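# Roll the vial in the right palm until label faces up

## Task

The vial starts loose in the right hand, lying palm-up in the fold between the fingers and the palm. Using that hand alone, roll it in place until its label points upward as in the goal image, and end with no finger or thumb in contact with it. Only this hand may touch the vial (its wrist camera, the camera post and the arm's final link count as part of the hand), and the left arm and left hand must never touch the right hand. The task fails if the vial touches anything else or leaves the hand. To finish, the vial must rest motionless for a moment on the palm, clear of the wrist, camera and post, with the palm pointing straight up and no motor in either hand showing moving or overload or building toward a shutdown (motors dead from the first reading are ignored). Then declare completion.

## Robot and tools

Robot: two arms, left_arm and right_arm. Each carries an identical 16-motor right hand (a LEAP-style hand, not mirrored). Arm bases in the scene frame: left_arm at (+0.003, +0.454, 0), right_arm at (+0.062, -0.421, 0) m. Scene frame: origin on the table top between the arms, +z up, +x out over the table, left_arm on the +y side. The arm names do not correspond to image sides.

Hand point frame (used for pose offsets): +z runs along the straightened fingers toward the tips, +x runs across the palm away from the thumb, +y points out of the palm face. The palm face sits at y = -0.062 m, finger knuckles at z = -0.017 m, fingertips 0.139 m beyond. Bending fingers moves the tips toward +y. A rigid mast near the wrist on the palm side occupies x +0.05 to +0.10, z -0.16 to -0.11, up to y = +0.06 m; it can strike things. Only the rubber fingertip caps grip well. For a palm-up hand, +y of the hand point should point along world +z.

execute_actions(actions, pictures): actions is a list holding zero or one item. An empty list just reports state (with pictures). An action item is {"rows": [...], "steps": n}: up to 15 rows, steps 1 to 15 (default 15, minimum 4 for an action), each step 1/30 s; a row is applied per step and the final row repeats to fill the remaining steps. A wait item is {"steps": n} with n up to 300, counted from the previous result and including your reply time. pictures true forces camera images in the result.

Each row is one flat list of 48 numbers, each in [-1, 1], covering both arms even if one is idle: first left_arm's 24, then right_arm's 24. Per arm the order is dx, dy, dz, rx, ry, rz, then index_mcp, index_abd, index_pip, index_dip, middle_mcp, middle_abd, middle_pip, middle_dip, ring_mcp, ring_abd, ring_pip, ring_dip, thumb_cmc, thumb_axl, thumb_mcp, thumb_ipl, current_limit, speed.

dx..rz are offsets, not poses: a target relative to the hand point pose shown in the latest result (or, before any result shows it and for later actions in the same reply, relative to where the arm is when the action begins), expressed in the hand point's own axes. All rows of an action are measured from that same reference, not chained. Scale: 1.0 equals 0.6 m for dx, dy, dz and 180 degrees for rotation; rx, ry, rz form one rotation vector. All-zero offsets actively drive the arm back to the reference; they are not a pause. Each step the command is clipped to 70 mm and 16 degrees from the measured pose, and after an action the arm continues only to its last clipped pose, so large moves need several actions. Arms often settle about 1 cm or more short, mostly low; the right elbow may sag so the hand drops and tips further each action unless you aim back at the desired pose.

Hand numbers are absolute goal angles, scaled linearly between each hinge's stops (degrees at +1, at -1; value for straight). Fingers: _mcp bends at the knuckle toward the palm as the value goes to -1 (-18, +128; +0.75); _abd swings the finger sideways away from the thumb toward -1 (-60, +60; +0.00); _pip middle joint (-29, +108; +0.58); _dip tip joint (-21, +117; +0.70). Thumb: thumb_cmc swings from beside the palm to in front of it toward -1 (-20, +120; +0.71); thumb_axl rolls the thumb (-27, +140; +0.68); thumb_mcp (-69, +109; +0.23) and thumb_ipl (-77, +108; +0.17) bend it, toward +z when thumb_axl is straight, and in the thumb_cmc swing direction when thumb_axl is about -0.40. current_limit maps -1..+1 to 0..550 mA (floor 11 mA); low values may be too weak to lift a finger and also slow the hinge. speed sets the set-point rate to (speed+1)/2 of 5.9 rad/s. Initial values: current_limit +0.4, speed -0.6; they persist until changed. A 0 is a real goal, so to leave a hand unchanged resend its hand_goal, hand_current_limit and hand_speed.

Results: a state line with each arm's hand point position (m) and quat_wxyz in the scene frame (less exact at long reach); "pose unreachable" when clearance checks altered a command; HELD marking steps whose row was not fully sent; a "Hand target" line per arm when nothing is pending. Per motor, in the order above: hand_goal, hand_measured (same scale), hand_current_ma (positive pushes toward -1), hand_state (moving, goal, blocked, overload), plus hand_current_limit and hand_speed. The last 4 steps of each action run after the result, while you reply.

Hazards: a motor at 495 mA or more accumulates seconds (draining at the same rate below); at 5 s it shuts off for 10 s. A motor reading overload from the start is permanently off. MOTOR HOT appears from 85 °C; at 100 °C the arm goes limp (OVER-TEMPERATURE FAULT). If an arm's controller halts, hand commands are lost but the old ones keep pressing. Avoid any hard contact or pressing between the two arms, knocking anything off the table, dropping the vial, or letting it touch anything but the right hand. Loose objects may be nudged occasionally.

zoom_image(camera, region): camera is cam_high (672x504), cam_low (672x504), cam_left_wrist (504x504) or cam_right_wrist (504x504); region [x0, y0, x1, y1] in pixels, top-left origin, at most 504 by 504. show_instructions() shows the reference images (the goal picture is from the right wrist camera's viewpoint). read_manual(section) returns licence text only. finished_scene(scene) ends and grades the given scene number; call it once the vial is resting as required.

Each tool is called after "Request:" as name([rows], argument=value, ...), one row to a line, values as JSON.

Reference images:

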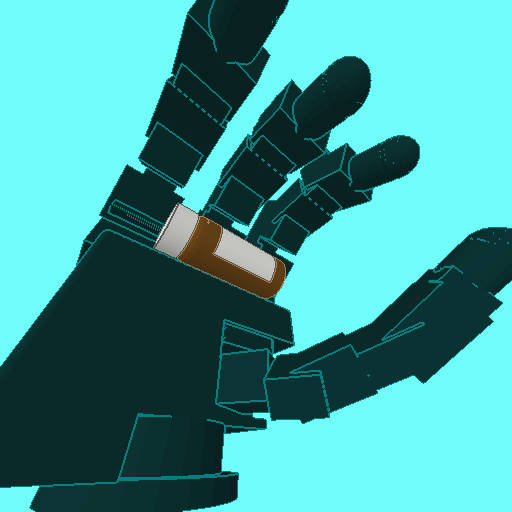

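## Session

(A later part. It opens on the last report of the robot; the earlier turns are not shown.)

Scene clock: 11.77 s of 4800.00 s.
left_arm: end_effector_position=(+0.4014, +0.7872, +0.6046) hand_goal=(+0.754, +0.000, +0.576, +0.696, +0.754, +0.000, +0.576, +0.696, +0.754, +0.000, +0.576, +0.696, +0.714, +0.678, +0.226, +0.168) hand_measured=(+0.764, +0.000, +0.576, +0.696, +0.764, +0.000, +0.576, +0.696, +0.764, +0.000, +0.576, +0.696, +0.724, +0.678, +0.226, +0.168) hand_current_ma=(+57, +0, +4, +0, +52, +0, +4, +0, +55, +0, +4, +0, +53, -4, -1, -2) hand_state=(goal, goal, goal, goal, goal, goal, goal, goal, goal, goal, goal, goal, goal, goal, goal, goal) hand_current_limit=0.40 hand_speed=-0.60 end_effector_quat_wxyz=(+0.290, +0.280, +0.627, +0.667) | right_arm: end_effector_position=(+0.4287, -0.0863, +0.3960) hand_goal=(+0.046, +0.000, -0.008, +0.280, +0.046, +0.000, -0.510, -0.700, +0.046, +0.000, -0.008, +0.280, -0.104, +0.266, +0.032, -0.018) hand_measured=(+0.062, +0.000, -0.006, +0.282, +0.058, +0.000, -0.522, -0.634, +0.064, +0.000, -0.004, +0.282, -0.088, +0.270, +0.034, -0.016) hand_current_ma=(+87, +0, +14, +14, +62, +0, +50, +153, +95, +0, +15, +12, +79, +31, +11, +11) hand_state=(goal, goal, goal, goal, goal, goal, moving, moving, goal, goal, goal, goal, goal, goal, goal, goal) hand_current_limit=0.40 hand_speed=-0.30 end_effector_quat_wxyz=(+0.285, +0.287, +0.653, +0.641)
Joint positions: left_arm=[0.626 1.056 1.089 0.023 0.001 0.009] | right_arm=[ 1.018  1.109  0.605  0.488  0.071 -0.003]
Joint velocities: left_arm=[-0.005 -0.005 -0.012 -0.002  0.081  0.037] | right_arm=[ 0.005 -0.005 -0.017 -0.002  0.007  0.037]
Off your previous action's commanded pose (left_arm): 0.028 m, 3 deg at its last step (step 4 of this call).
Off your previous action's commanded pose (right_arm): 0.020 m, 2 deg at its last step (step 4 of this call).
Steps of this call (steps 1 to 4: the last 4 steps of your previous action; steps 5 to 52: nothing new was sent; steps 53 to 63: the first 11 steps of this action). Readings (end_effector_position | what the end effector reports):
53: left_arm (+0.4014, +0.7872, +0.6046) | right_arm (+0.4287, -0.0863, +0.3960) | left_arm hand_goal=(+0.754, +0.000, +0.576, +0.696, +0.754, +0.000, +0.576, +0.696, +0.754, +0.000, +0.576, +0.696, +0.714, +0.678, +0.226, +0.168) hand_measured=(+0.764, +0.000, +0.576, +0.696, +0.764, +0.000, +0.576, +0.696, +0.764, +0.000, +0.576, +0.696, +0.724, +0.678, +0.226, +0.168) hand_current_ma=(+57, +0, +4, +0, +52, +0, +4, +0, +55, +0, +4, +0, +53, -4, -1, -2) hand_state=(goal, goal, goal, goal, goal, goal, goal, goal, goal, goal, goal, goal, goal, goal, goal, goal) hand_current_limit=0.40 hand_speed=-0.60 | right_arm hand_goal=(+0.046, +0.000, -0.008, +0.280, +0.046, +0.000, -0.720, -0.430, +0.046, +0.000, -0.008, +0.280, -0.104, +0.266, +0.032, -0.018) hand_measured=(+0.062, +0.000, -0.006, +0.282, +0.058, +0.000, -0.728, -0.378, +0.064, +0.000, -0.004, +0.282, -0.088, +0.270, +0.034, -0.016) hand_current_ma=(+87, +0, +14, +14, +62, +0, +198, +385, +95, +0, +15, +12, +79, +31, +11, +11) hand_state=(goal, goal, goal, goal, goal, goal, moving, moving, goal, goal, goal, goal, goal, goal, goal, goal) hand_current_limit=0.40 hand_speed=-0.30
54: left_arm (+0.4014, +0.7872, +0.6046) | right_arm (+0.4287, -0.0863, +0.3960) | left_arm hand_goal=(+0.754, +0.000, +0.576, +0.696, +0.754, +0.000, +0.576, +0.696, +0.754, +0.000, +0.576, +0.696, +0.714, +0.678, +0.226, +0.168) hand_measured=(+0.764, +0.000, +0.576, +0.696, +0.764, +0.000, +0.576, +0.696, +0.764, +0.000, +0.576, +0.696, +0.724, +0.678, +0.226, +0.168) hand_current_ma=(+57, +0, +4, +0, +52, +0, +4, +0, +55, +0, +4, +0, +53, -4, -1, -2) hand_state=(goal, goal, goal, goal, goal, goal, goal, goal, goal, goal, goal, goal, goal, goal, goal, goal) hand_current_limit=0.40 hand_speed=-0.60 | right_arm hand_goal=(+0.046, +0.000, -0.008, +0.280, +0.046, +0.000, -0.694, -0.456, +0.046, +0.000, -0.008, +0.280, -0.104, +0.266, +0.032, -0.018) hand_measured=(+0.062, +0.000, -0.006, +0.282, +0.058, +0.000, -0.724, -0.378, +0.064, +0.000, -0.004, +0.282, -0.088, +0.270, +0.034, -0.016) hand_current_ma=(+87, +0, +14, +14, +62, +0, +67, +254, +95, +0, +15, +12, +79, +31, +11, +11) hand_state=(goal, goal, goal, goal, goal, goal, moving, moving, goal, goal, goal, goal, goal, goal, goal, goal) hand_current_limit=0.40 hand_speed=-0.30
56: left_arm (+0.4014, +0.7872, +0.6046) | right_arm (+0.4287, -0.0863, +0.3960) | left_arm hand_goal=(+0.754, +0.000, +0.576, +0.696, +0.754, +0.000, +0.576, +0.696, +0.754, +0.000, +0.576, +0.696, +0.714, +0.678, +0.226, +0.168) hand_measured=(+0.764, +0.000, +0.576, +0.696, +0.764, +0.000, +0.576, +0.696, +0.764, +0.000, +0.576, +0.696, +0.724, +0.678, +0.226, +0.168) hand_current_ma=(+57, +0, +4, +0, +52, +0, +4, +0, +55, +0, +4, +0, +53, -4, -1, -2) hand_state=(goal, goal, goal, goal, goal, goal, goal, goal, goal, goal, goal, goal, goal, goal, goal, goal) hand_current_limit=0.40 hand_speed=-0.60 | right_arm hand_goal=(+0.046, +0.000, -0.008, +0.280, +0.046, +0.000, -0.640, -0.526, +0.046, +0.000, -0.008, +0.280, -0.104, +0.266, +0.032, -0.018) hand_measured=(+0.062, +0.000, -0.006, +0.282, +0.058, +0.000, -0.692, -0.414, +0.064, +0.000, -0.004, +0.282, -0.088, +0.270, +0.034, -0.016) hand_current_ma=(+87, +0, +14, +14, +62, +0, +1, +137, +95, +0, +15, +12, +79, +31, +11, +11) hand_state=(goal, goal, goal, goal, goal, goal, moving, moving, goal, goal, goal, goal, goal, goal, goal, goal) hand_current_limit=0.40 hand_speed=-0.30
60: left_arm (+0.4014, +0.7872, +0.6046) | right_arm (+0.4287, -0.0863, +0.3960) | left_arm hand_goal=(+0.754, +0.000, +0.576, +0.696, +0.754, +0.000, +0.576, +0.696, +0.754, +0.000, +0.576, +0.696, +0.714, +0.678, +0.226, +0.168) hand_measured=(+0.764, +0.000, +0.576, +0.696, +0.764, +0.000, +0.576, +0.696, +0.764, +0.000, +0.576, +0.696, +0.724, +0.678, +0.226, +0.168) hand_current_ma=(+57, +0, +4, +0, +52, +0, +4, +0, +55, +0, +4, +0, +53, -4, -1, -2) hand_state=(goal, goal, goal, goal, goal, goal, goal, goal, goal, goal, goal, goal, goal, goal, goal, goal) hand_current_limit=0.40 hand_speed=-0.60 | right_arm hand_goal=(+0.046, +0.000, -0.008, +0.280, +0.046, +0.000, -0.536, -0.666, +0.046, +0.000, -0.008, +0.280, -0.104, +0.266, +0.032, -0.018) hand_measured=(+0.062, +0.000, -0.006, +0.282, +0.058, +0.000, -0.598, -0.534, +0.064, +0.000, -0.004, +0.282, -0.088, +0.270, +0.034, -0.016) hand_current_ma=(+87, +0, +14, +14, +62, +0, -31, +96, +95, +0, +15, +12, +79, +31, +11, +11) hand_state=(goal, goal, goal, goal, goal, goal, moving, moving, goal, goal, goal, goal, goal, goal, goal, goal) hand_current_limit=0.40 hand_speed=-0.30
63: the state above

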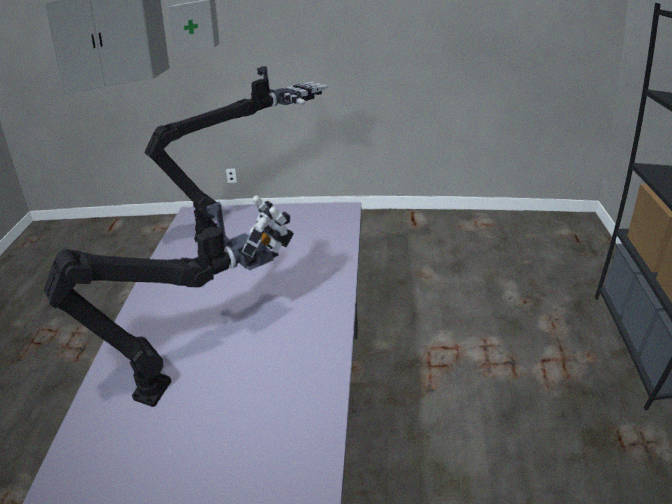

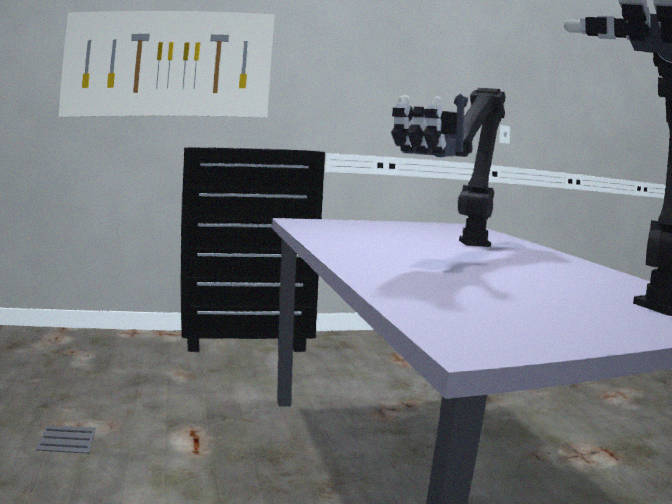

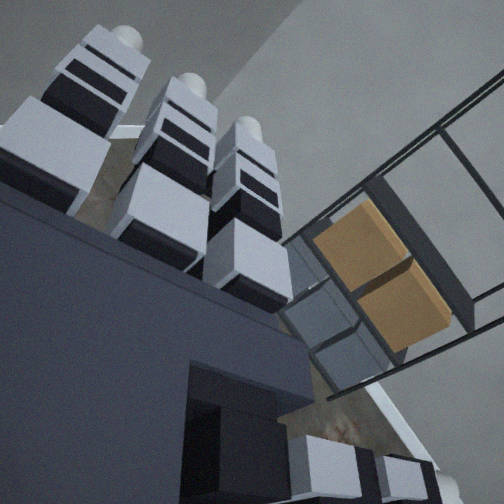

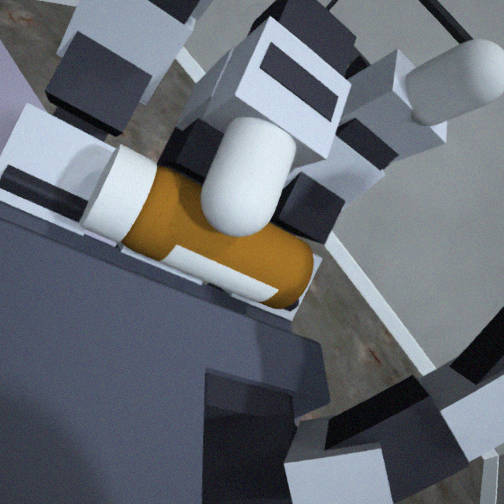

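Request:
execute_actions(actions=[])

Scene clock: 14.00 s of 4800.00 s.
left_arm: end_effector_position=(+0.4014, +0.7872, +0.6046) hand_goal=(+0.754, +0.000, +0.576, +0.696, +0.754, +0.000, +0.576, +0.696, +0.754, +0.000, +0.576, +0.696, +0.714, +0.678, +0.226, +0.168) hand_measured=(+0.764, +0.000, +0.576, +0.696, +0.764, +0.000, +0.576, +0.696, +0.764, +0.000, +0.576, +0.696, +0.724, +0.678, +0.226, +0.168) hand_current_ma=(+57, +0, +4, +0, +52, +0, +4, +0, +55, +0, +4, +0, +53, -4, -1, -2) hand_state=(goal, goal, goal, goal, goal, goal, goal, goal, goal, goal, goal, goal, goal, goal, goal, goal) hand_current_limit=0.40 hand_speed=-0.60 end_effector_quat_wxyz=(+0.290, +0.280, +0.627, +0.667) | right_arm: end_effector_position=(+0.4287, -0.0863, +0.3960) hand_goal=(+0.046, +0.000, -0.008, +0.280, +0.046, +0.000, -0.510, -0.700, +0.046, +0.000, -0.008, +0.280, -0.104, +0.266, +0.032, -0.018) hand_measured=(+0.062, +0.000, -0.006, +0.282, +0.058, +0.000, -0.498, -0.660, +0.064, +0.000, -0.004, +0.282, -0.088, +0.270, +0.034, -0.016) hand_current_ma=(+87, +0, +14, +14, +62, +0, +62, +199, +95, +0, +15, +12, +79, +31, +11, +11) hand_state=(goal, goal, goal, goal, goal, goal, goal, blocked, goal, goal, goal, goal, goal, goal, goal, goal) hand_current_limit=0.40 hand_speed=-0.30 end_effector_quat_wxyz=(+0.285, +0.287, +0.653, +0.641)
Joint positions: left_arm=[0.626 1.056 1.089 0.023 0.001 0.009] | right_arm=[ 1.018  1.109  0.605  0.488  0.071 -0.003]
Joint velocities: left_arm=[-0.015 -0.015  0.002 -0.007  0.022  0.051] | right_arm=[ 0.005 -0.024 -0.017 -0.017  0.11  -0.022]
Hand target (left_arm): +0.395, +0.782, +0.631; +0.296, +0.272, +0.610, +0.683
Hand target (right_arm): +0.430, -0.086, +0.416; +0.289, +0.282, +0.640, +0.654
Off the commanded pose (left_arm): 0.028 m, 3 deg.
Off the commanded pose (right_arm): 0.020 m, 2 deg.
Kept back: nothing.
Steps of this call (steps 1 to 4: the last 4 steps of your previous action; steps 5 to 67: nothing new was sent). Readings (end_effector_position | what the end effector reports):
1: left_arm (+0.4014, +0.7872, +0.6046) | right_arm (+0.4287, -0.0863, +0.3960) | left_arm hand_goal=(+0.754, +0.000, +0.576, +0.696, +0.754, +0.000, +0.576, +0.696, +0.754, +0.000, +0.576, +0.696, +0.714, +0.678, +0.226, +0.168) hand_measured=(+0.764, +0.000, +0.576, +0.696, +0.764, +0.000, +0.576, +0.696, +0.764, +0.000, +0.576, +0.696, +0.724, +0.678, +0.226, +0.168) hand_current_ma=(+57, +0, +4, +0, +52, +0, +4, +0, +55, +0, +4, +0, +53, -4, -1, -2) hand_state=(goal, goal, goal, goal, goal, goal, goal, goal, goal, goal, goal, goal, goal, goal, goal, goal) hand_current_limit=0.40 hand_speed=-0.60 | right_arm hand_goal=(+0.046, +0.000, -0.008, +0.280, +0.046, +0.000, -0.510, -0.700, +0.046, +0.000, -0.008, +0.280, -0.104, +0.266, +0.032, -0.018) hand_measured=(+0.062, +0.000, -0.006, +0.282, +0.058, +0.000, -0.508, -0.652, +0.064, +0.000, -0.004, +0.282, -0.088, +0.270, +0.034, -0.016) hand_current_ma=(+87, +0, +14, +14, +62, +0, +87, +200, +95, +0, +15, +12, +79, +31, +11, +11) hand_state=(goal, goal, goal, goal, goal, goal, moving, moving, goal, goal, goal, goal, goal, goal, goal, goal) hand_current_limit=0.40 hand_speed=-0.30
2: left_arm (+0.4014, +0.7872, +0.6046) | right_arm (+0.4287, -0.0863, +0.3960) | left_arm hand_goal=(+0.754, +0.000, +0.576, +0.696, +0.754, +0.000, +0.576, +0.696, +0.754, +0.000, +0.576, +0.696, +0.714, +0.678, +0.226, +0.168) hand_measured=(+0.764, +0.000, +0.576, +0.696, +0.764, +0.000, +0.576, +0.696, +0.764, +0.000, +0.576, +0.696, +0.724, +0.678, +0.226, +0.168) hand_current_ma=(+57, +0, +4, +0, +52, +0, +4, +0, +55, +0, +4, +0, +53, -4, -1, -2) hand_state=(goal, goal, goal, goal, goal, goal, goal, goal, goal, goal, goal, goal, goal, goal, goal, goal) hand_current_limit=0.40 hand_speed=-0.60 | right_arm hand_goal=(+0.046, +0.000, -0.008, +0.280, +0.046, +0.000, -0.510, -0.700, +0.046, +0.000, -0.008, +0.280, -0.104, +0.266, +0.032, -0.018) hand_measured=(+0.062, +0.000, -0.006, +0.282, +0.058, +0.000, -0.500, -0.658, +0.064, +0.000, -0.004, +0.282, -0.088, +0.270, +0.034, -0.016) hand_current_ma=(+87, +0, +14, +14, +62, +0, +73, +197, +95, +0, +15, +12, +79, +31, +11, +11) hand_state=(goal, goal, goal, goal, goal, goal, moving, moving, goal, goal, goal, goal, goal, goal, goal, goal) hand_current_limit=0.40 hand_speed=-0.30
4: left_arm (+0.4014, +0.7872, +0.6046) | right_arm (+0.4287, -0.0863, +0.3960) | left_arm hand_goal=(+0.754, +0.000, +0.576, +0.696, +0.754, +0.000, +0.576, +0.696, +0.754, +0.000, +0.576, +0.696, +0.714, +0.678, +0.226, +0.168) hand_measured=(+0.764, +0.000, +0.576, +0.696, +0.764, +0.000, +0.576, +0.696, +0.764, +0.000, +0.576, +0.696, +0.724, +0.678, +0.226, +0.168) hand_current_ma=(+57, +0, +4, +0, +52, +0, +4, +0, +55, +0, +4, +0, +53, -4, -1, -2) hand_state=(goal, goal, goal, goal, goal, goal, goal, goal, goal, goal, goal, goal, goal, goal, goal, goal) hand_current_limit=0.40 hand_speed=-0.60 | right_arm hand_goal=(+0.046, +0.000, -0.008, +0.280, +0.046, +0.000, -0.510, -0.700, +0.046, +0.000, -0.008, +0.280, -0.104, +0.266, +0.032, -0.018) hand_measured=(+0.062, +0.000, -0.006, +0.282, +0.058, +0.000, -0.498, -0.660, +0.064, +0.000, -0.004, +0.282, -0.088, +0.270, +0.034, -0.016) hand_current_ma=(+87, +0, +14, +14, +62, +0, +63, +199, +95, +0, +15, +12, +79, +31, +11, +11) hand_state=(goal, goal, goal, goal, goal, goal, goal, blocked, goal, goal, goal, goal, goal, goal, goal, goal) hand_current_limit=0.40 hand_speed=-0.30
8: left_arm (+0.4014, +0.7872, +0.6046) | right_arm (+0.4287, -0.0863, +0.3960) | left_arm hand_goal=(+0.754, +0.000, +0.576, +0.696, +0.754, +0.000, +0.576, +0.696, +0.754, +0.000, +0.576, +0.696, +0.714, +0.678, +0.226, +0.168) hand_measured=(+0.764, +0.000, +0.576, +0.696, +0.764, +0.000, +0.576, +0.696, +0.764, +0.000, +0.576, +0.696, +0.724, +0.678, +0.226, +0.168) hand_current_ma=(+57, +0, +4, +0, +52, +0, +4, +0, +55, +0, +4, +0, +53, -4, -1, -2) hand_state=(goal, goal, goal, goal, goal, goal, goal, goal, goal, goal, goal, goal, goal, goal, goal, goal) hand_current_limit=0.40 hand_speed=-0.60 | right_arm hand_goal=(+0.046, +0.000, -0.008, +0.280, +0.046, +0.000, -0.510, -0.700, +0.046, +0.000, -0.008, +0.280, -0.104, +0.266, +0.032, -0.018) hand_measured=(+0.062, +0.000, -0.006, +0.282, +0.058, +0.000, -0.498, -0.660, +0.064, +0.000, -0.004, +0.282, -0.088, +0.270, +0.034, -0.016) hand_current_ma=(+87, +0, +14, +14, +62, +0, +62, +199, +95, +0, +15, +12, +79, +31, +11, +11) hand_state=(goal, goal, goal, goal, goal, goal, goal, blocked, goal, goal, goal, goal, goal, goal, goal, goal) hand_current_limit=0.40 hand_speed=-0.30
67: the state above

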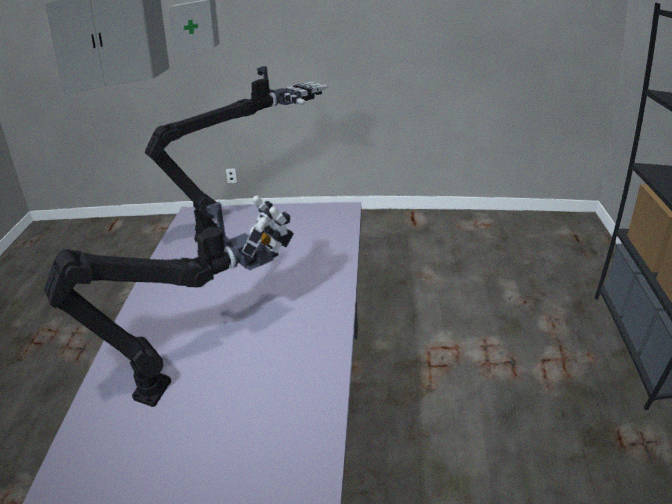

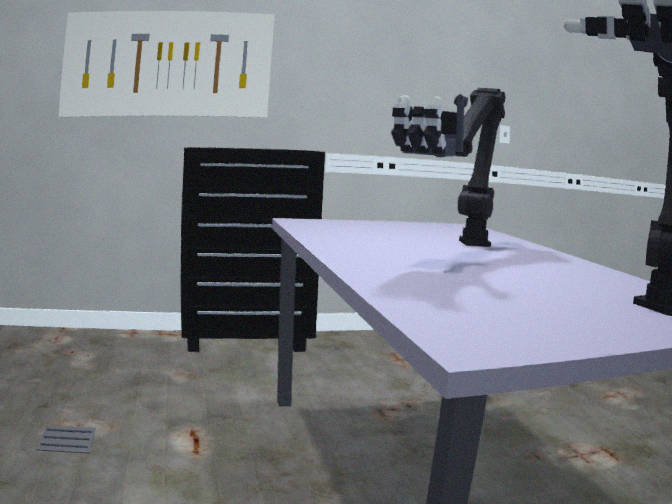

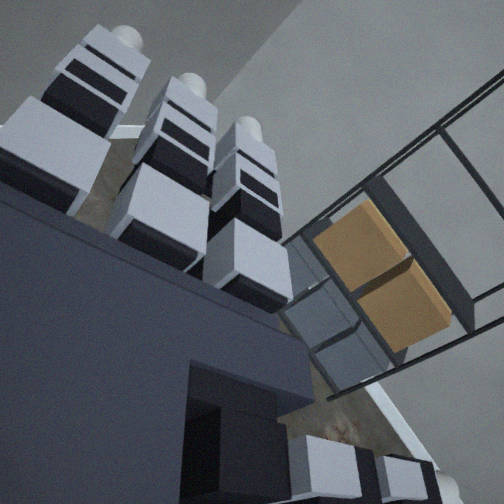

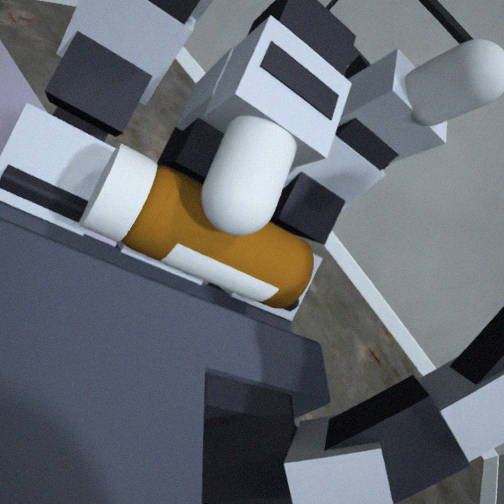

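Request:
execute_actions([
  {"rows": [
[0,0.0463,-0.0099,-0.0164,0,0,0.754,0,0.576,0.696,0.754,0,0.576,0.696,0.754,0,0.576,0.696,0.714,0.678,0.226,0.168,0.4,-0.6,0,0.0334,0.0025,-0.0124,0.0004,0.001,0.046,0,-0.008,0.28,0.046,0,-0.36,-0.65,0.046,0,-0.008,0.28,-0.104,0.266,0.032,-0.018,0.4,-0.3],
[0,0.0463,-0.0099,-0.0164,0,0,0.754,0,0.576,0.696,0.754,0,0.576,0.696,0.754,0,0.576,0.696,0.714,0.678,0.226,0.168,0.4,-0.6,0,0.0334,0.0025,-0.0124,0.0004,0.001,0.046,0,-0.008,0.28,0.046,0,-0.36,-0.65,0.046,0,-0.008,0.28,-0.104,0.266,0.032,-0.018,0.4,-0.3],
[0,0.0463,-0.0099,-0.0164,0,0,0.754,0,0.576,0.696,0.754,0,0.576,0.696,0.754,0,0.576,0.696,0.714,0.678,0.226,0.168,0.4,-0.6,0,0.0334,0.0025,-0.0124,0.0004,0.001,0.046,0,-0.008,0.28,0.046,0,-0.36,-0.65,0.046,0,-0.008,0.28,-0.104,0.266,0.032,-0.018,0.4,-0.3],
[0,0.0463,-0.0099,-0.0164,0,0,0.754,0,0.576,0.696,0.754,0,0.576,0.696,0.754,0,0.576,0.696,0.714,0.678,0.226,0.168,0.4,-0.6,0,0.0334,0.0025,-0.0124,0.0004,0.001,0.046,0,-0.008,0.28,0.046,0,-0.36,-0.777,0.046,0,-0.008,0.28,-0.104,0.266,0.032,-0.018,0.4,-0.3],
[0,0.0463,-0.0099,-0.0164,0,0,0.754,0,0.576,0.696,0.754,0,0.576,0.696,0.754,0,0.576,0.696,0.714,0.678,0.226,0.168,0.4,-0.6,0,0.0334,0.0025,-0.0124,0.0004,0.001,0.046,0,-0.008,0.28,0.046,0,-0.36,-0.777,0.046,0,-0.008,0.28,-0.104,0.266,0.032,-0.018,0.4,-0.3],
[0,0.0463,-0.0099,-0.0164,0,0,0.754,0,0.576,0.696,0.754,0,0.576,0.696,0.754,0,0.576,0.696,0.714,0.678,0.226,0.168,0.4,-0.6,0,0.0334,0.0025,-0.0124,0.0004,0.001,0.046,0,-0.008,0.28,0.046,0,-0.36,-0.777,0.046,0,-0.008,0.28,-0.104,0.266,0.032,-0.018,0.4,-0.3],
[0,0.0463,-0.0099,-0.0164,0,0,0.754,0,0.576,0.696,0.754,0,0.576,0.696,0.754,0,0.576,0.696,0.714,0.678,0.226,0.168,0.4,-0.6,0,0.0334,0.0025,-0.0124,0.0004,0.001,0.046,0,-0.008,0.28,0.046,0,-0.36,-0.777,0.046,0,-0.008,0.28,-0.104,0.266,0.032,-0.018,0.4,-0.3],
[0,0.0463,-0.0099,-0.0164,0,0,0.754,0,0.576,0.696,0.754,0,0.576,0.696,0.754,0,0.576,0.696,0.714,0.678,0.226,0.168,0.4,-0.6,0,0.0334,0.0025,-0.0124,0.0004,0.001,0.046,0,-0.008,0.28,0.046,0,-0.514,-0.777,0.046,0,-0.008,0.28,-0.104,0.266,0.032,-0.018,0.4,-0.3]
], "steps": 15},
])

Scene clock: 47.80 s of 4800.00 s.
left_arm: end_effector_position=(+0.4014, +0.7872, +0.6046) hand_goal=(+0.754, +0.000, +0.576, +0.696, +0.754, +0.000, +0.576, +0.696, +0.754, +0.000, +0.576, +0.696, +0.714, +0.678, +0.226, +0.168) hand_measured=(+0.764, +0.000, +0.576, +0.696, +0.764, +0.000, +0.576, +0.696, +0.764, +0.000, +0.576, +0.696, +0.724, +0.678, +0.226, +0.168) hand_current_ma=(+57, +0, +4, +0, +52, +0, +4, +0, +55, +0, +4, +0, +53, -4, -1, -2) hand_state=(goal, goal, goal, goal, goal, goal, goal, goal, goal, goal, goal, goal, goal, goal, goal, goal) hand_current_limit=0.40 hand_speed=-0.60 end_effector_quat_wxyz=(+0.290, +0.280, +0.627, +0.667) | right_arm: end_effector_position=(+0.4287, -0.0863, +0.3960) hand_goal=(+0.046, +0.000, -0.008, +0.280, +0.046, +0.000, -0.514, -0.776, +0.046, +0.000, -0.008, +0.280, -0.104, +0.266, +0.032, -0.018) hand_measured=(+0.062, +0.000, -0.006, +0.282, +0.058, +0.000, -0.432, -0.774, +0.064, +0.000, -0.004, +0.282, -0.088, +0.270, +0.034, -0.016) hand_current_ma=(+87, +0, +14, +14, +62, +0, +78, +11, +95, +0, +15, +12, +79, +31, +11, +11) hand_state=(goal, goal, goal, goal, goal, goal, moving, moving, goal, goal, goal, goal, goal, goal, goal, goal) hand_current_limit=0.40 hand_speed=-0.30 end_effector_quat_wxyz=(+0.285, +0.287, +0.653, +0.641)
Joint positions: left_arm=[0.626 1.056 1.089 0.023 0.001 0.009] | right_arm=[ 1.018  1.109  0.605  0.488  0.071 -0.003]
Joint velocities: left_arm=[-0.015 -0.015 -0.007  0.007 -0.037  0.037] | right_arm=[ 0.005 -0.005  0.002 -0.022 -0.037  0.022]
Steps of this call (steps 1 to 90: nothing new was sent; then 30.43 s passed at rest; steps 91 to 101: the first 11 steps of this action). Readings (end_effector_position | what the end effector reports):
91: left_arm (+0.4014, +0.7872, +0.6046) | right_arm (+0.4287, -0.0863, +0.3960) | left_arm hand_goal=(+0.754, +0.000, +0.576, +0.696, +0.754, +0.000, +0.576, +0.696, +0.754, +0.000, +0.576, +0.696, +0.714, +0.678, +0.226, +0.168) hand_measured=(+0.764, +0.000, +0.576, +0.696, +0.764, +0.000, +0.576, +0.696, +0.764, +0.000, +0.576, +0.696, +0.724, +0.678, +0.226, +0.168) hand_current_ma=(+57, +0, +4, +0, +52, +0, +4, +0, +55, +0, +4, +0, +53, -4, -1, -2) hand_state=(goal, goal, goal, goal, goal, goal, goal, goal, goal, goal, goal, goal, goal, goal, goal, goal) hand_current_limit=0.40 hand_speed=-0.60 | right_arm hand_goal=(+0.046, +0.000, -0.008, +0.280, +0.046, +0.000, -0.360, -0.650, +0.046, +0.000, -0.008, +0.280, -0.104, +0.266, +0.032, -0.018) hand_measured=(+0.062, +0.000, -0.006, +0.282, +0.058, +0.000, -0.498, -0.660, +0.064, +0.000, -0.004, +0.282, -0.088, +0.270, +0.034, -0.016) hand_current_ma=(+87, +0, +14, +14, +62, +0, +62, +199, +95, +0, +15, +12, +79, +31, +11, +11) hand_state=(goal, goal, goal, goal, goal, goal, moving, moving, goal, goal, goal, goal, goal, goal, goal, goal) hand_current_limit=0.40 hand_speed=-0.30
92: left_arm (+0.4014, +0.7872, +0.6046) | right_arm (+0.4287, -0.0863, +0.3960) | left_arm hand_goal=(+0.754, +0.000, +0.576, +0.696, +0.754, +0.000, +0.576, +0.696, +0.754, +0.000, +0.576, +0.696, +0.714, +0.678, +0.226, +0.168) hand_measured=(+0.764, +0.000, +0.576, +0.696, +0.764, +0.000, +0.576, +0.696, +0.764, +0.000, +0.576, +0.696, +0.724, +0.678, +0.226, +0.168) hand_current_ma=(+57, +0, +4, +0, +52, +0, +4, +0, +55, +0, +4, +0, +53, -4, -1, -2) hand_state=(goal, goal, goal, goal, goal, goal, goal, goal, goal, goal, goal, goal, goal, goal, goal, goal) hand_current_limit=0.40 hand_speed=-0.60 | right_arm hand_goal=(+0.046, +0.000, -0.008, +0.280, +0.046, +0.000, -0.360, -0.650, +0.046, +0.000, -0.008, +0.280, -0.104, +0.266, +0.032, -0.018) hand_measured=(+0.062, +0.000, -0.006, +0.282, +0.058, +0.000, -0.494, -0.660, +0.064, +0.000, -0.004, +0.282, -0.088, +0.270, +0.034, -0.016) hand_current_ma=(+87, +0, +14, +14, +60, +0, -95, -24, +95, +0, +15, +12, +79, +31, +11, +11) hand_state=(goal, goal, goal, goal, goal, goal, moving, moving, goal, goal, goal, goal, goal, goal, goal, goal) hand_current_limit=0.40 hand_speed=-0.30
94: left_arm (+0.4014, +0.7872, +0.6046) | right_arm (+0.4287, -0.0863, +0.3960) | left_arm hand_goal=(+0.754, +0.000, +0.576, +0.696, +0.754, +0.000, +0.576, +0.696, +0.754, +0.000, +0.576, +0.696, +0.714, +0.678, +0.226, +0.168) hand_measured=(+0.764, +0.000, +0.576, +0.696, +0.764, +0.000, +0.576, +0.696, +0.764, +0.000, +0.576, +0.696, +0.724, +0.678, +0.226, +0.168) hand_current_ma=(+57, +0, +4, +0, +52, +0, +4, +0, +55, +0, +4, +0, +53, -4, -1, -2) hand_state=(goal, goal, goal, goal, goal, goal, goal, goal, goal, goal, goal, goal, goal, goal, goal, goal) hand_current_limit=0.40 hand_speed=-0.60 | right_arm hand_goal=(+0.046, +0.000, -0.008, +0.280, +0.046, +0.000, -0.360, -0.776, +0.046, +0.000, -0.008, +0.280, -0.104, +0.266, +0.032, -0.018) hand_measured=(+0.062, +0.000, -0.006, +0.282, +0.058, +0.000, -0.434, -0.650, +0.064, +0.000, -0.004, +0.282, -0.088, +0.270, +0.034, -0.016) hand_current_ma=(+87, +0, +14, +14, +62, +0, -80, +2, +95, +0, +15, +12, +79, +31, +11, +11) hand_state=(goal, goal, goal, goal, goal, goal, moving, moving, goal, goal, goal, goal, goal, goal, goal, goal) hand_current_limit=0.40 hand_speed=-0.30
98: left_arm (+0.4014, +0.7872, +0.6046) | right_arm (+0.4287, -0.0863, +0.3960) | left_arm hand_goal=(+0.754, +0.000, +0.576, +0.696, +0.754, +0.000, +0.576, +0.696, +0.754, +0.000, +0.576, +0.696, +0.714, +0.678, +0.226, +0.168) hand_measured=(+0.764, +0.000, +0.576, +0.696, +0.764, +0.000, +0.576, +0.696, +0.764, +0.000, +0.576, +0.696, +0.724, +0.678, +0.226, +0.168) hand_current_ma=(+57, +0, +4, +0, +52, +0, +4, +0, +55, +0, +4, +0, +53, -4, -1, -2) hand_state=(goal, goal, goal, goal, goal, goal, goal, goal, goal, goal, goal, goal, goal, goal, goal, goal) hand_current_limit=0.40 hand_speed=-0.60 | right_arm hand_goal=(+0.046, +0.000, -0.008, +0.280, +0.046, +0.000, -0.514, -0.776, +0.046, +0.000, -0.008, +0.280, -0.104, +0.266, +0.032, -0.018) hand_measured=(+0.062, +0.000, -0.006, +0.282, +0.058, +0.000, -0.366, -0.752, +0.064, +0.000, -0.004, +0.282, -0.088, +0.270, +0.034, -0.016) hand_current_ma=(+87, +0, +14, +14, +62, +0, -24, -31, +95, +0, +15, +12, +79, +31, +11, +11) hand_state=(goal, goal, goal, goal, goal, goal, moving, moving, goal, goal, goal, goal, goal, goal, goal, goal) hand_current_limit=0.40 hand_speed=-0.30
101: the state above

Request:
execute_actions([
  {"rows": [
[0,0.0463,-0.0099,-0.0164,0,0,0.754,0,0.576,0.696,0.754,0,0.576,0.696,0.754,0,0.576,0.696,0.714,0.678,0.226,0.168,0.4,-0.6,0,0.0334,0.0025,-0.0124,0.0004,0.001,0.046,0,-0.008,0.28,0.046,0,-0.535,-0.745,0.046,0,-0.008,0.28,-0.104,0.266,0.032,-0.018,0.4,-0.3],
[0,0.0463,-0.0099,-0.0164,0,0,0.754,0,0.576,0.696,0.754,0,0.576,0.696,0.754,0,0.576,0.696,0.714,0.678,0.226,0.168,0.4,-0.6,0,0.0334,0.0025,-0.0124,0.0004,0.001,0.046,0,-0.008,0.28,0.046,0,-0.555,-0.71,0.046,0,-0.008,0.28,-0.104,0.266,0.032,-0.018,0.4,-0.3],
[0,0.0463,-0.0099,-0.0164,0,0,0.754,0,0.576,0.696,0.754,0,0.576,0.696,0.754,0,0.576,0.696,0.714,0.678,0.226,0.168,0.4,-0.6,0,0.0334,0.0025,-0.0124,0.0004,0.001,0.046,0,-0.008,0.28,0.046,0,-0.577,-0.675,0.046,0,-0.008,0.28,-0.104,0.266,0.032,-0.018,0.4,-0.3],
[0,0.0463,-0.0099,-0.0164,0,0,0.754,0,0.576,0.696,0.754,0,0.576,0.696,0.754,0,0.576,0.696,0.714,0.678,0.226,0.168,0.4,-0.6,0,0.0334,0.0025,-0.0124,0.0004,0.001,0.046,0,-0.008,0.28,0.046,0,-0.599,-0.64,0.046,0,-0.008,0.28,-0.104,0.266,0.032,-0.018,0.4,-0.3],
[0,0.0463,-0.0099,-0.0164,0,0,0.754,0,0.576,0.696,0.754,0,0.576,0.696,0.754,0,0.576,0.696,0.714,0.678,0.226,0.168,0.4,-0.6,0,0.0334,0.0025,-0.0124,0.0004,0.001,0.046,0,-0.008,0.28,0.046,0,-0.62,-0.605,0.046,0,-0.008,0.28,-0.104,0.266,0.032,-0.018,0.4,-0.3],
[0,0.0463,-0.0099,-0.0164,0,0,0.754,0,0.576,0.696,0.754,0,0.576,0.696,0.754,0,0.576,0.696,0.714,0.678,0.226,0.168,0.4,-0.6,0,0.0334,0.0025,-0.0124,0.0004,0.001,0.046,0,-0.008,0.28,0.046,0,-0.642,-0.57,0.046,0,-0.008,0.28,-0.104,0.266,0.032,-0.018,0.4,-0.3],
[0,0.0463,-0.0099,-0.0164,0,0,0.754,0,0.576,0.696,0.754,0,0.576,0.696,0.754,0,0.576,0.696,0.714,0.678,0.226,0.168,0.4,-0.6,0,0.0334,0.0025,-0.0124,0.0004,0.001,0.046,0,-0.008,0.28,0.046,0,-0.666,-0.535,0.046,0,-0.008,0.28,-0.104,0.266,0.032,-0.018,0.4,-0.3],
[0,0.0463,-0.0099,-0.0164,0,0,0.754,0,0.576,0.696,0.754,0,0.576,0.696,0.754,0,0.576,0.696,0.714,0.678,0.226,0.168,0.4,-0.6,0,0.0334,0.0025,-0.0124,0.0004,0.001,0.046,0,-0.008,0.28,0.046,0,-0.69,-0.5,0.046,0,-0.008,0.28,-0.104,0.266,0.032,-0.018,0.4,-0.3],
[0,0.0463,-0.0099,-0.0164,0,0,0.754,0,0.576,0.696,0.754,0,0.576,0.696,0.754,0,0.576,0.696,0.714,0.678,0.226,0.168,0.4,-0.6,0,0.0334,0.0025,-0.0124,0.0004,0.001,0.046,0,-0.008,0.28,0.046,0,-0.714,-0.465,0.046,0,-0.008,0.28,-0.104,0.266,0.032,-0.018,0.4,-0.3],
[0,0.0463,-0.0099,-0.0164,0,0,0.754,0,0.576,0.696,0.754,0,0.576,0.696,0.754,0,0.576,0.696,0.714,0.678,0.226,0.168,0.4,-0.6,0,0.0334,0.0025,-0.0124,0.0004,0.001,0.046,0,-0.008,0.28,0.046,0,-0.738,-0.43,0.046,0,-0.008,0.28,-0.104,0.266,0.032,-0.018,0.4,-0.3],
[0,0.0463,-0.0099,-0.0164,0,0,0.754,0,0.576,0.696,0.754,0,0.576,0.696,0.754,0,0.576,0.696,0.714,0.678,0.226,0.168,0.4,-0.6,0,0.0334,0.0025,-0.0124,0.0004,0.001,0.046,0,-0.008,0.28,0.046,0,-0.762,-0.395,0.046,0,-0.008,0.28,-0.104,0.266,0.032,-0.018,0.4,-0.3],
[0,0.0463,-0.0099,-0.0164,0,0,0.754,0,0.576,0.696,0.754,0,0.576,0.696,0.754,0,0.576,0.696,0.714,0.678,0.226,0.168,0.4,-0.6,0,0.0334,0.0025,-0.0124,0.0004,0.001,0.046,0,-0.008,0.28,0.046,0,-0.788,-0.36,0.046,0,-0.008,0.28,-0.104,0.266,0.032,-0.018,0.4,-0.3]
], "steps": 15},
], pictures=true)

Scene clock: 49.00 s of 4800.00 s.
left_arm: end_effector_position=(+0.4014, +0.7872, +0.6046) hand_goal=(+0.754, +0.000, +0.576, +0.696, +0.754, +0.000, +0.576, +0.696, +0.754, +0.000, +0.576, +0.696, +0.714, +0.678, +0.226, +0.168) hand_measured=(+0.764, +0.000, +0.576, +0.696, +0.764, +0.000, +0.576, +0.696, +0.764, +0.000, +0.576, +0.696, +0.724, +0.678, +0.226, +0.168) hand_current_ma=(+57, +0, +4, +0, +52, +0, +4, +0, +55, +0, +4, +0, +53, -4, -1, -2) hand_state=(goal, goal, goal, goal, goal, goal, goal, goal, goal, goal, goal, goal, goal, goal, goal, goal) hand_current_limit=0.40 hand_speed=-0.60 end_effector_quat_wxyz=(+0.290, +0.280, +0.627, +0.667) | right_arm: end_effector_position=(+0.4287, -0.0863, +0.3960) hand_goal=(+0.046, +0.000, -0.008, +0.280, +0.046, +0.000, -0.762, -0.394, +0.046, +0.000, -0.008, +0.280, -0.104, +0.266, +0.032, -0.018) hand_measured=(+0.062, +0.000, -0.006, +0.282, +0.062, +0.000, -0.650, -0.478, +0.064, +0.000, -0.004, +0.282, -0.088, +0.270, +0.034, -0.016) hand_current_ma=(+87, +0, +14, +14, +91, +0, +174, -34, +95, +0, +15, +12, +79, +31, +11, +11) hand_state=(goal, goal, goal, goal, goal, goal, moving, moving, goal, goal, goal, goal, goal, goal, goal, goal) hand_current_limit=0.40 hand_speed=-0.30 end_effector_quat_wxyz=(+0.285, +0.287, +0.653, +0.641)
Joint positions: left_arm=[0.626 1.056 1.089 0.023 0.001 0.009] | right_arm=[ 1.018  1.109  0.605  0.488  0.071 -0.003]
Joint velocities: left_arm=[-0.015  0.005 -0.022 -0.017  0.007  0.007] | right_arm=[ 0.005 -0.015 -0.007 -0.007 -0.022 -0.066]
Off your previous action's commanded pose (left_arm): 0.028 m, 3 deg at its last step (step 4 of this call).
Off your previous action's commanded pose (right_arm): 0.020 m, 2 deg at its last step (step 4 of this call).
Steps of this call (steps 1 to 4: the last 4 steps of your previous action; steps 5 to 25: nothing new was sent; steps 26 to 36: the first 11 steps of this action). Readings (end_effector_position | what the end effector reports):
26: left_arm (+0.4014, +0.7872, +0.6046) | right_arm (+0.4287, -0.0863, +0.3960) | left_arm hand_goal=(+0.754, +0.000, +0.576, +0.696, +0.754, +0.000, +0.576, +0.696, +0.754, +0.000, +0.576, +0.696, +0.714, +0.678, +0.226, +0.168) hand_measured=(+0.764, +0.000, +0.576, +0.696, +0.764, +0.000, +0.576, +0.696, +0.764, +0.000, +0.576, +0.696, +0.724, +0.678, +0.226, +0.168) hand_current_ma=(+57, +0, +4, +0, +52, +0, +4, +0, +55, +0, +4, +0, +53, -4, -1, -2) hand_state=(goal, goal, goal, goal, goal, goal, goal, goal, goal, goal, goal, goal, goal, goal, goal, goal) hand_current_limit=0.40 hand_speed=-0.60 | right_arm hand_goal=(+0.046, +0.000, -0.008, +0.280, +0.046, +0.000, -0.534, -0.744, +0.046, +0.000, -0.008, +0.280, -0.104, +0.266, +0.032, -0.018) hand_measured=(+0.062, +0.000, -0.006, +0.282, +0.060, +0.000, -0.472, -0.768, +0.064, +0.000, -0.004, +0.282, -0.088, +0.270, +0.034, -0.016) hand_current_ma=(+87, +0, +14, +14, +70, +0, +212, +41, +95, +0, +15, +12, +79, +31, +11, +11) hand_state=(goal, goal, goal, goal, goal, goal, moving, moving, goal, goal, goal, goal, goal, goal, goal, goal) hand_current_limit=0.40 hand_speed=-0.30
27: left_arm (+0.4014, +0.7872, +0.6046) | right_arm (+0.4287, -0.0863, +0.3960) | left_arm hand_goal=(+0.754, +0.000, +0.576, +0.696, +0.754, +0.000, +0.576, +0.696, +0.754, +0.000, +0.576, +0.696, +0.714, +0.678, +0.226, +0.168) hand_measured=(+0.764, +0.000, +0.576, +0.696, +0.764, +0.000, +0.576, +0.696, +0.764, +0.000, +0.576, +0.696, +0.724, +0.678, +0.226, +0.168) hand_current_ma=(+57, +0, +4, +0, +52, +0, +4, +0, +55, +0, +4, +0, +53, -4, -1, -2) hand_state=(goal, goal, goal, goal, goal, goal, goal, goal, goal, goal, goal, goal, goal, goal, goal, goal) hand_current_limit=0.40 hand_speed=-0.60 | right_arm hand_goal=(+0.046, +0.000, -0.008, +0.280, +0.046, +0.000, -0.554, -0.710, +0.046, +0.000, -0.008, +0.280, -0.104, +0.266, +0.032, -0.018) hand_measured=(+0.062, +0.000, -0.006, +0.282, +0.060, +0.000, -0.474, -0.766, +0.064, +0.000, -0.004, +0.282, -0.088, +0.270, +0.034, -0.016) hand_current_ma=(+87, +0, +14, +14, +75, +0, +271, -45, +95, +0, +15, +12, +79, +31, +11, +11) hand_state=(goal, goal, goal, goal, goal, goal, moving, moving, goal, goal, goal, goal, goal, goal, goal, goal) hand_current_limit=0.40 hand_speed=-0.30
29: left_arm (+0.4014, +0.7872, +0.6046) | right_arm (+0.4287, -0.0863, +0.3960) | left_arm hand_goal=(+0.754, +0.000, +0.576, +0.696, +0.754, +0.000, +0.576, +0.696, +0.754, +0.000, +0.576, +0.696, +0.714, +0.678, +0.226, +0.168) hand_measured=(+0.764, +0.000, +0.576, +0.696, +0.764, +0.000, +0.576, +0.696, +0.764, +0.000, +0.576, +0.696, +0.724, +0.678, +0.226, +0.168) hand_current_ma=(+57, +0, +4, +0, +52, +0, +4, +0, +55, +0, +4, +0, +53, -4, -1, -2) hand_state=(goal, goal, goal, goal, goal, goal, goal, goal, goal, goal, goal, goal, goal, goal, goal, goal) hand_current_limit=0.40 hand_speed=-0.60 | right_arm hand_goal=(+0.046, +0.000, -0.008, +0.280, +0.046, +0.000, -0.598, -0.640, +0.046, +0.000, -0.008, +0.280, -0.104, +0.266, +0.032, -0.018) hand_measured=(+0.062, +0.000, -0.006, +0.282, +0.062, +0.000, -0.500, -0.720, +0.064, +0.000, -0.004, +0.282, -0.088, +0.270, +0.034, -0.016) hand_current_ma=(+87, +0, +14, +14, +91, +0, +233, -47, +95, +0, +15, +12, +79, +31, +11, +11) hand_state=(goal, goal, goal, goal, moving, goal, moving, moving, goal, goal, goal, goal, goal, goal, goal, goal) hand_current_limit=0.40 hand_speed=-0.30
33: left_arm (+0.4014, +0.7872, +0.6046) | right_arm (+0.4287, -0.0863, +0.3960) | left_arm hand_goal=(+0.754, +0.000, +0.576, +0.696, +0.754, +0.000, +0.576, +0.696, +0.754, +0.000, +0.576, +0.696, +0.714, +0.678, +0.226, +0.168) hand_measured=(+0.764, +0.000, +0.576, +0.696, +0.764, +0.000, +0.576, +0.696, +0.764, +0.000, +0.576, +0.696, +0.724, +0.678, +0.226, +0.168) hand_current_ma=(+57, +0, +4, +0, +52, +0, +4, +0, +55, +0, +4, +0, +53, -4, -1, -2) hand_state=(goal, goal, goal, goal, goal, goal, goal, goal, goal, goal, goal, goal, goal, goal, goal, goal) hand_current_limit=0.40 hand_speed=-0.60 | right_arm hand_goal=(+0.046, +0.000, -0.008, +0.280, +0.046, +0.000, -0.690, -0.500, +0.046, +0.000, -0.008, +0.280, -0.104, +0.266, +0.032, -0.018) hand_measured=(+0.062, +0.000, -0.006, +0.282, +0.062, +0.000, -0.580, -0.584, +0.064, +0.000, -0.004, +0.282, -0.088, +0.270, +0.034, -0.016) hand_current_ma=(+87, +0, +14, +14, +91, +0, +189, -42, +95, +0, +15, +12, +79, +31, +11, +11) hand_state=(goal, goal, goal, goal, goal, goal, moving, moving, goal, goal, goal, goal, goal, goal, goal, goal) hand_current_limit=0.40 hand_speed=-0.30
36: the state above

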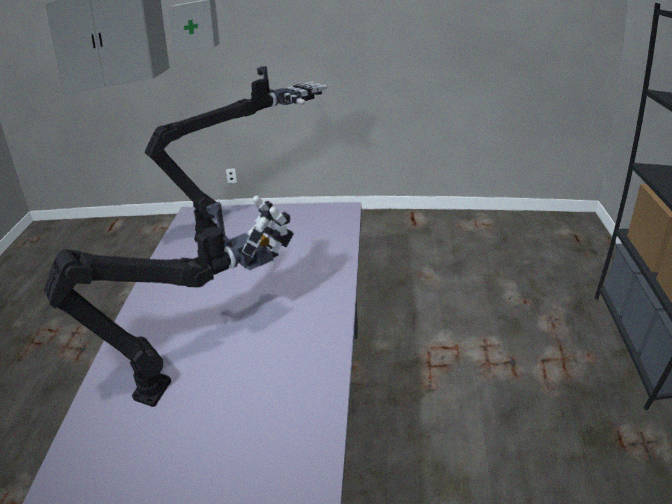

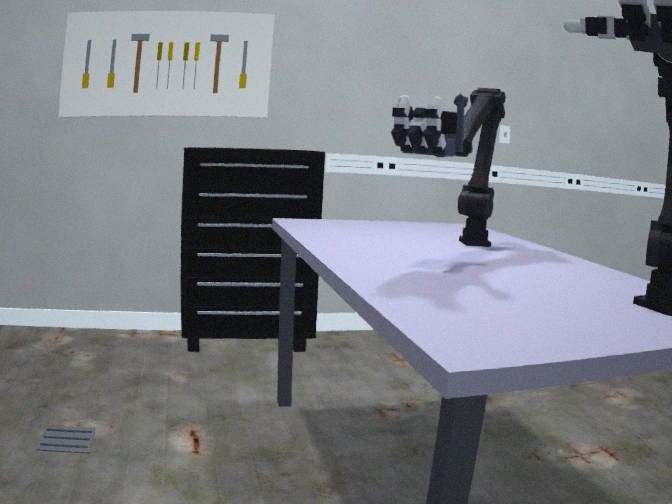

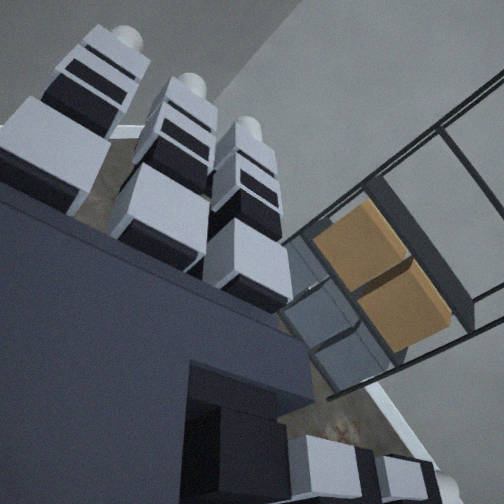

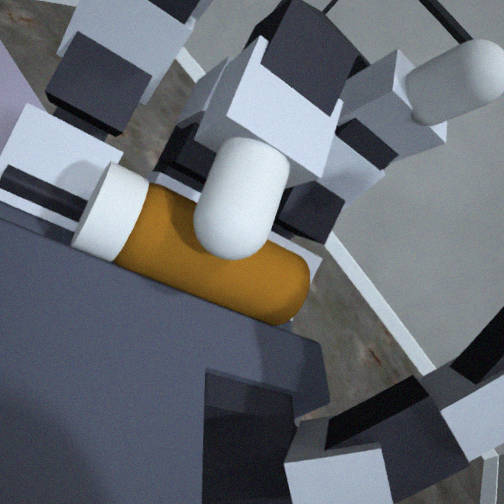

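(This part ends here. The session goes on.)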